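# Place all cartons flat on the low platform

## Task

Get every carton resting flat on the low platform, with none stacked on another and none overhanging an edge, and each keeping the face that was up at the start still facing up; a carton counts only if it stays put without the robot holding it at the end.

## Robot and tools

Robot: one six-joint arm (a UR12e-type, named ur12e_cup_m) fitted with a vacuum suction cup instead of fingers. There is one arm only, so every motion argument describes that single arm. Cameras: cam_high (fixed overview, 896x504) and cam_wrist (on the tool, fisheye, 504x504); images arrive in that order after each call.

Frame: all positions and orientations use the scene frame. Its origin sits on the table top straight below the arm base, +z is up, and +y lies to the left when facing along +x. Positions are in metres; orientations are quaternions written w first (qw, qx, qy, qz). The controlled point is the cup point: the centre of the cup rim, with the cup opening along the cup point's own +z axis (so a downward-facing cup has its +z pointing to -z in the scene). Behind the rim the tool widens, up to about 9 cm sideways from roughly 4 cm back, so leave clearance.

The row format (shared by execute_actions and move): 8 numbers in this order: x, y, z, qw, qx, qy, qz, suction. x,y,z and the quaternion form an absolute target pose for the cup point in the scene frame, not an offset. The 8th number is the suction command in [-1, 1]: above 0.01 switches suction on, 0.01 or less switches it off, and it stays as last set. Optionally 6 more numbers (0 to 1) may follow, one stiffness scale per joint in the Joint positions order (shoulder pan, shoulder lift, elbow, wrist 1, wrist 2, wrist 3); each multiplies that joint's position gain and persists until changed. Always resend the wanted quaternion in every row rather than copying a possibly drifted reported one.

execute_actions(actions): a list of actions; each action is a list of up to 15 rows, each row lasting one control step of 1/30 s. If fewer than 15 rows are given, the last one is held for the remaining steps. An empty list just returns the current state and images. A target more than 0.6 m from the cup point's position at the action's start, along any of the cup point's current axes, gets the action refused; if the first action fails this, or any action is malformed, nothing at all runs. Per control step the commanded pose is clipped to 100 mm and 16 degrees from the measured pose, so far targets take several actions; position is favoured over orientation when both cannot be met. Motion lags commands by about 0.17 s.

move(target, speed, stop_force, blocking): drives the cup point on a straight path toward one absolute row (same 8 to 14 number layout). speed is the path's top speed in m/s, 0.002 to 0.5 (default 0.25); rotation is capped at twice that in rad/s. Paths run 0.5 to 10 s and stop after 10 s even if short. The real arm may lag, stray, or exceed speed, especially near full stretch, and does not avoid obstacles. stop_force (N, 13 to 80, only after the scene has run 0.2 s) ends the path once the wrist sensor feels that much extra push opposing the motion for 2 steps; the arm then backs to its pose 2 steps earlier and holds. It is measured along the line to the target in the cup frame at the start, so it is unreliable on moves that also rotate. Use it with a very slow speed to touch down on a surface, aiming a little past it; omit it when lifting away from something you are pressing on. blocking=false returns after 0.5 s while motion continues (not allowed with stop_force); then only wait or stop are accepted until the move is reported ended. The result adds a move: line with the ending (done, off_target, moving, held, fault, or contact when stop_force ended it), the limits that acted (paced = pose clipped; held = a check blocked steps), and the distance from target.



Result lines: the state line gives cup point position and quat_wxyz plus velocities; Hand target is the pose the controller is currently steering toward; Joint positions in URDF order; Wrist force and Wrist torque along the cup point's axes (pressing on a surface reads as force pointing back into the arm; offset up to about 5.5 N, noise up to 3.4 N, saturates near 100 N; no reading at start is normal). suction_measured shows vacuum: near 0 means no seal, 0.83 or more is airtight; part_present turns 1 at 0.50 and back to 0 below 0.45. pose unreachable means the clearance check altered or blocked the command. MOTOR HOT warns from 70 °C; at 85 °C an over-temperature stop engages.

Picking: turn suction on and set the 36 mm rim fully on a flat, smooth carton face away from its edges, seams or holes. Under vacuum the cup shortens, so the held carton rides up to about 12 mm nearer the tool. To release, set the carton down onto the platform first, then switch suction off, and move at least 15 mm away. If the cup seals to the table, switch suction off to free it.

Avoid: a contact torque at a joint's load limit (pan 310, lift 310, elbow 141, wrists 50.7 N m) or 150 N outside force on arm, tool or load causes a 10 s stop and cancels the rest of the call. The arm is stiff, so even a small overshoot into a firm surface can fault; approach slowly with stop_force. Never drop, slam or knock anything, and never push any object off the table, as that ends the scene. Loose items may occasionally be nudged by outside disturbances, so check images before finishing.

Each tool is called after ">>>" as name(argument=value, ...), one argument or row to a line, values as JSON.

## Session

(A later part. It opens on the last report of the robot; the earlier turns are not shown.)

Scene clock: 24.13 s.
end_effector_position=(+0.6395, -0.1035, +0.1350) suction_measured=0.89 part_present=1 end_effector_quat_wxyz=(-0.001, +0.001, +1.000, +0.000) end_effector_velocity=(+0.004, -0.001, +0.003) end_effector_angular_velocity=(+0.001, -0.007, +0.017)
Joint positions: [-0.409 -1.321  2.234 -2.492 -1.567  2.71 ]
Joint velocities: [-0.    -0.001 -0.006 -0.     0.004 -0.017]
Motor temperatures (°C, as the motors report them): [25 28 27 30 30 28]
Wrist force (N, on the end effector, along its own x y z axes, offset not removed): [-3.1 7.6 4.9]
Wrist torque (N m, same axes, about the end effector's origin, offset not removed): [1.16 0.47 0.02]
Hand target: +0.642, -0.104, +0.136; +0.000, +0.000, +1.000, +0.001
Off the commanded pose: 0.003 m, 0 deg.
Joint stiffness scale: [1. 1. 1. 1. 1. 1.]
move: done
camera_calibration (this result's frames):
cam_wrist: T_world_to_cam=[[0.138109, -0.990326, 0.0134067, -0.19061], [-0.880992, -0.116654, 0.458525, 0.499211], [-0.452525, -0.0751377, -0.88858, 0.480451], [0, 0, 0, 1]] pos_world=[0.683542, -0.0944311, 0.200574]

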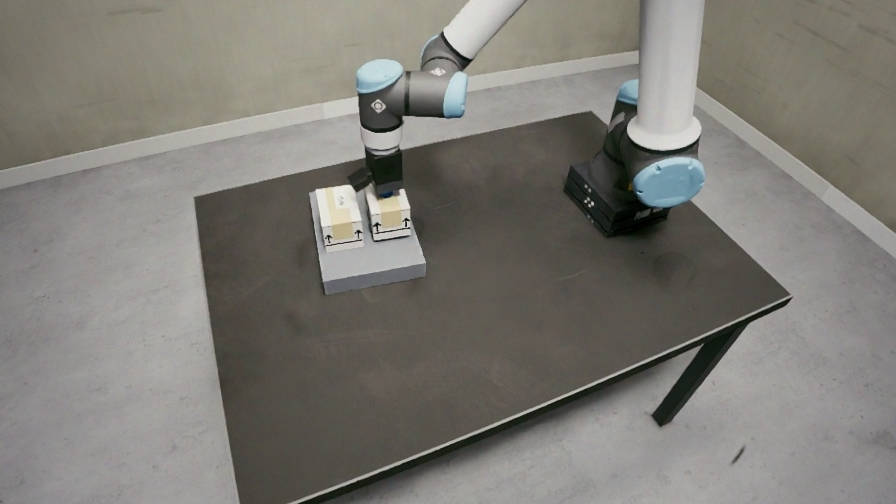

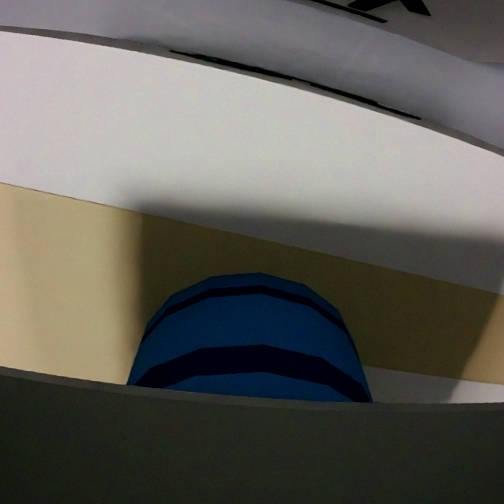

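>>> move(
  target=[0.649,-0.105,0.117,0,0,1,0,1],
  speed=0.03,
)

>>> execute_actions(
  actions=[
    [[0.651,-0.105,0.122,0,0,1,0,0]],
  ],
)

>>> move(
  target=[0.64,-0.13,0.22,0,0,1,0,0],
)

Scene clock: 25.53 s.
end_effector_position=(+0.6497, -0.1069, +0.1216) suction_measured=0.89 part_present=1 end_effector_quat_wxyz=(+0.003, +0.001, +1.000, -0.001) end_effector_velocity=(+0.002, -0.001, +0.001) end_effector_angular_velocity=(-0.002, -0.006, +0.000)
Joint positions: [-0.407 -1.287  2.225 -2.527 -1.567  2.71 ]
Joint velocities: [ 0.     0.001 -0.002 -0.005  0.001 -0.   ]
Motor temperatures (°C, as the motors report them): [25 28 27 30 30 28]
Wrist force (N, on the end effector, along its own x y z axes, offset not removed): [0.4 1.7 -10.0]
Wrist torque (N m, same axes, about the end effector's origin, offset not removed): [0.16 0.27 0.00]
Hand target: +0.649, -0.105, +0.117; -0.000, -0.000, +1.000, -0.000
Off the commanded pose: 0.005 m, 0 deg.
Joint stiffness scale: [1. 1. 1. 1. 1. 1.]
move: off_target
camera_calibration (this result's frames):
cam_wrist: T_world_to_cam=[[0.139646, -0.990036, 0.0181155, -0.196778], [-0.884705, -0.11653, 0.45135, 0.517208], [-0.444742, -0.079056, -0.892163, 0.4679], [0, 0, 0, 1]] pos_world=[0.693151, -0.0975569, 0.187566]

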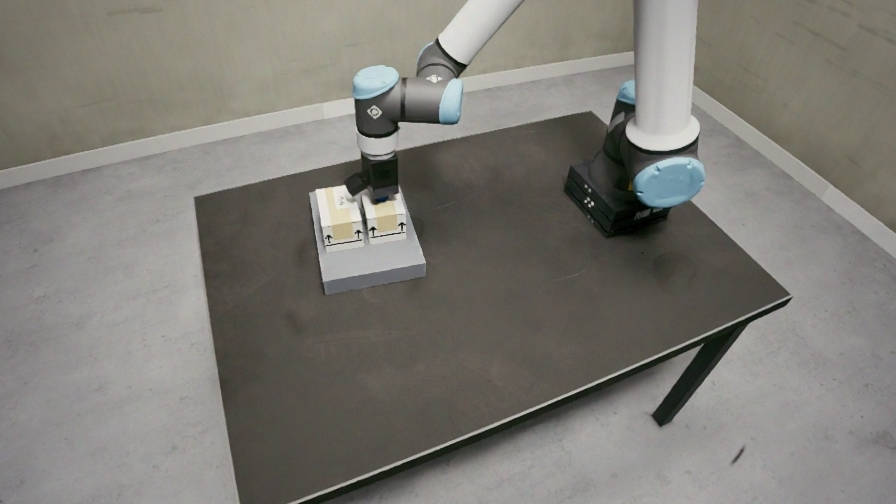

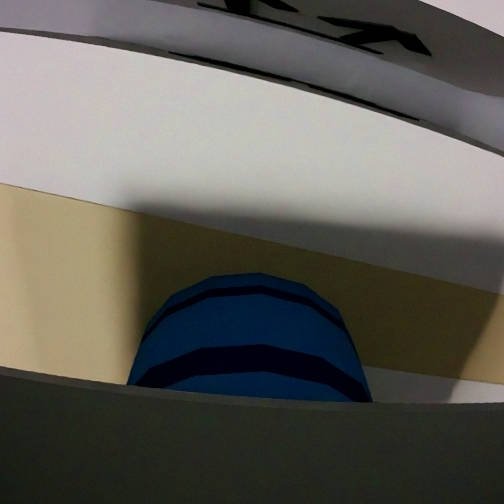

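Scene clock: 26.03 s.
end_effector_position=(+0.6526, -0.1074, +0.1255) suction_measured=0.00 part_present=0 end_effector_quat_wxyz=(+0.004, +0.001, +1.000, -0.002) end_effector_velocity=(+0.001, -0.000, +0.001) end_effector_angular_velocity=(+0.000, +0.001, -0.001)
Joint positions: [-0.406 -1.29   2.219 -2.519 -1.567  2.711]
Joint velocities: [ 0.     0.001 -0.004  0.004 -0.     0.002]
Motor temperatures (°C, as the motors report them): [25 28 27 30 30 28]
Wrist force (N, on the end effector, along its own x y z axes, offset not removed): [7.3 -0.8 -13.5]
Wrist torque (N m, same axes, about the end effector's origin, offset not removed): [-0.01 -0.73 -0.03]
Hand target: +0.651, -0.105, +0.122; -0.000, +0.000, +1.000, -0.000
Off the commanded pose: 0.005 m, 0 deg.
Joint stiffness scale: [1. 1. 1. 1. 1. 1.]
camera_calibration (this result's frames):
cam_wrist: T_world_to_cam=[[0.1395, -0.990046, 0.018677, -0.197716], [-0.885164, -0.116222, 0.45053, 0.5184], [-0.443875, -0.0793809, -0.892566, 0.472061], [0, 0, 0, 1]] pos_world=[0.695987, -0.0980259, 0.191484]

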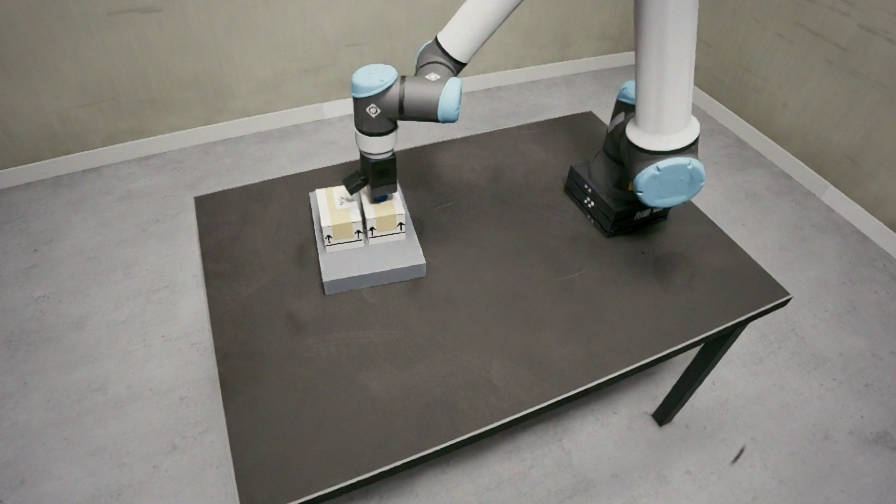

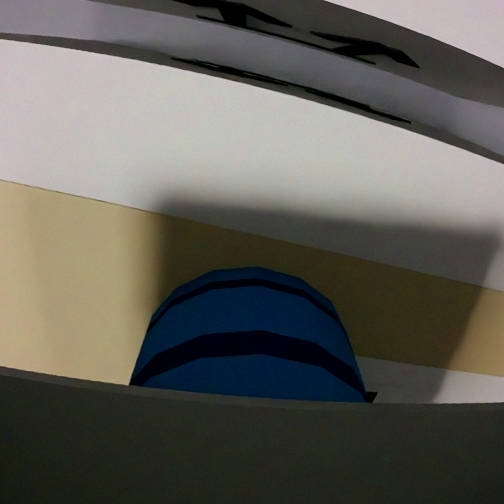

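Scene clock: 27.17 s.
end_effector_position=(+0.6397, -0.1282, +0.2191) suction_measured=0.00 part_present=0 end_effector_quat_wxyz=(-0.000, -0.001, +1.000, -0.000) end_effector_velocity=(-0.001, +0.001, -0.000) end_effector_angular_velocity=(+0.002, +0.005, +0.002)
Joint positions: [-0.445 -1.441  2.174 -2.314 -1.567  2.67 ]
Joint velocities: [ 0.    -0.    -0.001  0.006 -0.001 -0.002]
Motor temperatures (°C, as the motors report them): [25 28 27 30 30 28]
Wrist force (N, on the end effector, along its own x y z axes, offset not removed): [-2.7 2.2 4.7]
Wrist torque (N m, same axes, about the end effector's origin, offset not removed): [0.31 0.52 -0.12]
Hand target: +0.640, -0.130, +0.220; +0.000, +0.000, +1.000, +0.000
Off the commanded pose: 0.002 m, 0 deg.
Joint stiffness scale: [1. 1. 1. 1. 1. 1.]
move: done
camera_calibration (this result's frames):
cam_wrist: T_world_to_cam=[[0.142029, -0.989755, 0.0146085, -0.218948], [-0.881423, -0.11974, 0.456897, 0.458152], [-0.450467, -0.0777689, -0.889399, 0.551967], [0, 0, 0, 1]] pos_world=[0.683566, -0.11892, 0.28479]

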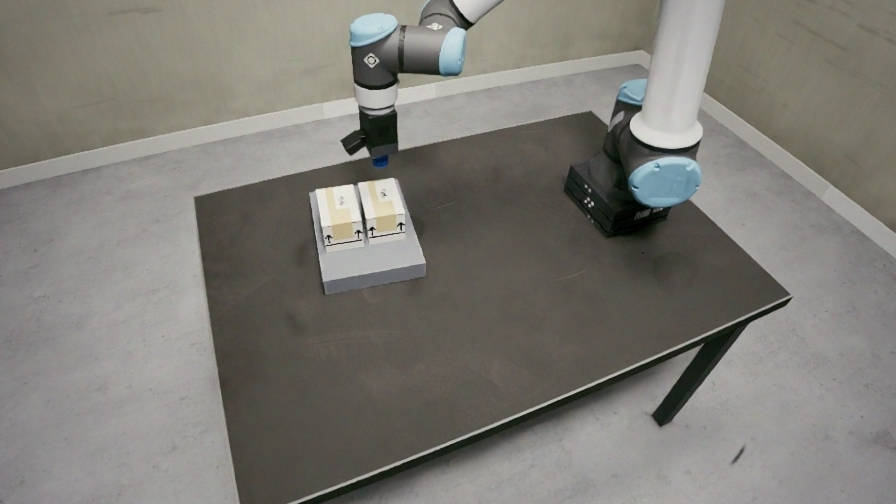

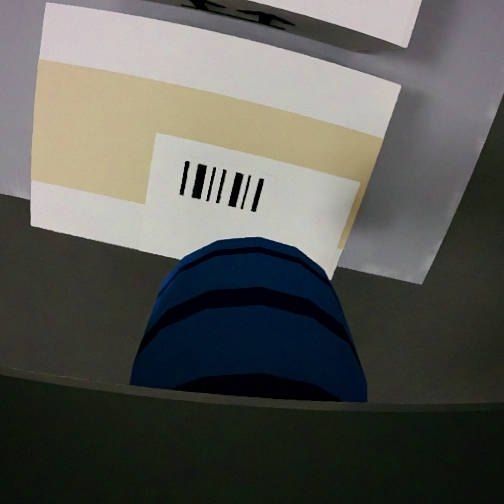

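>>> finished_scene(
  scene=2,
)

The scene is finished: the task was done.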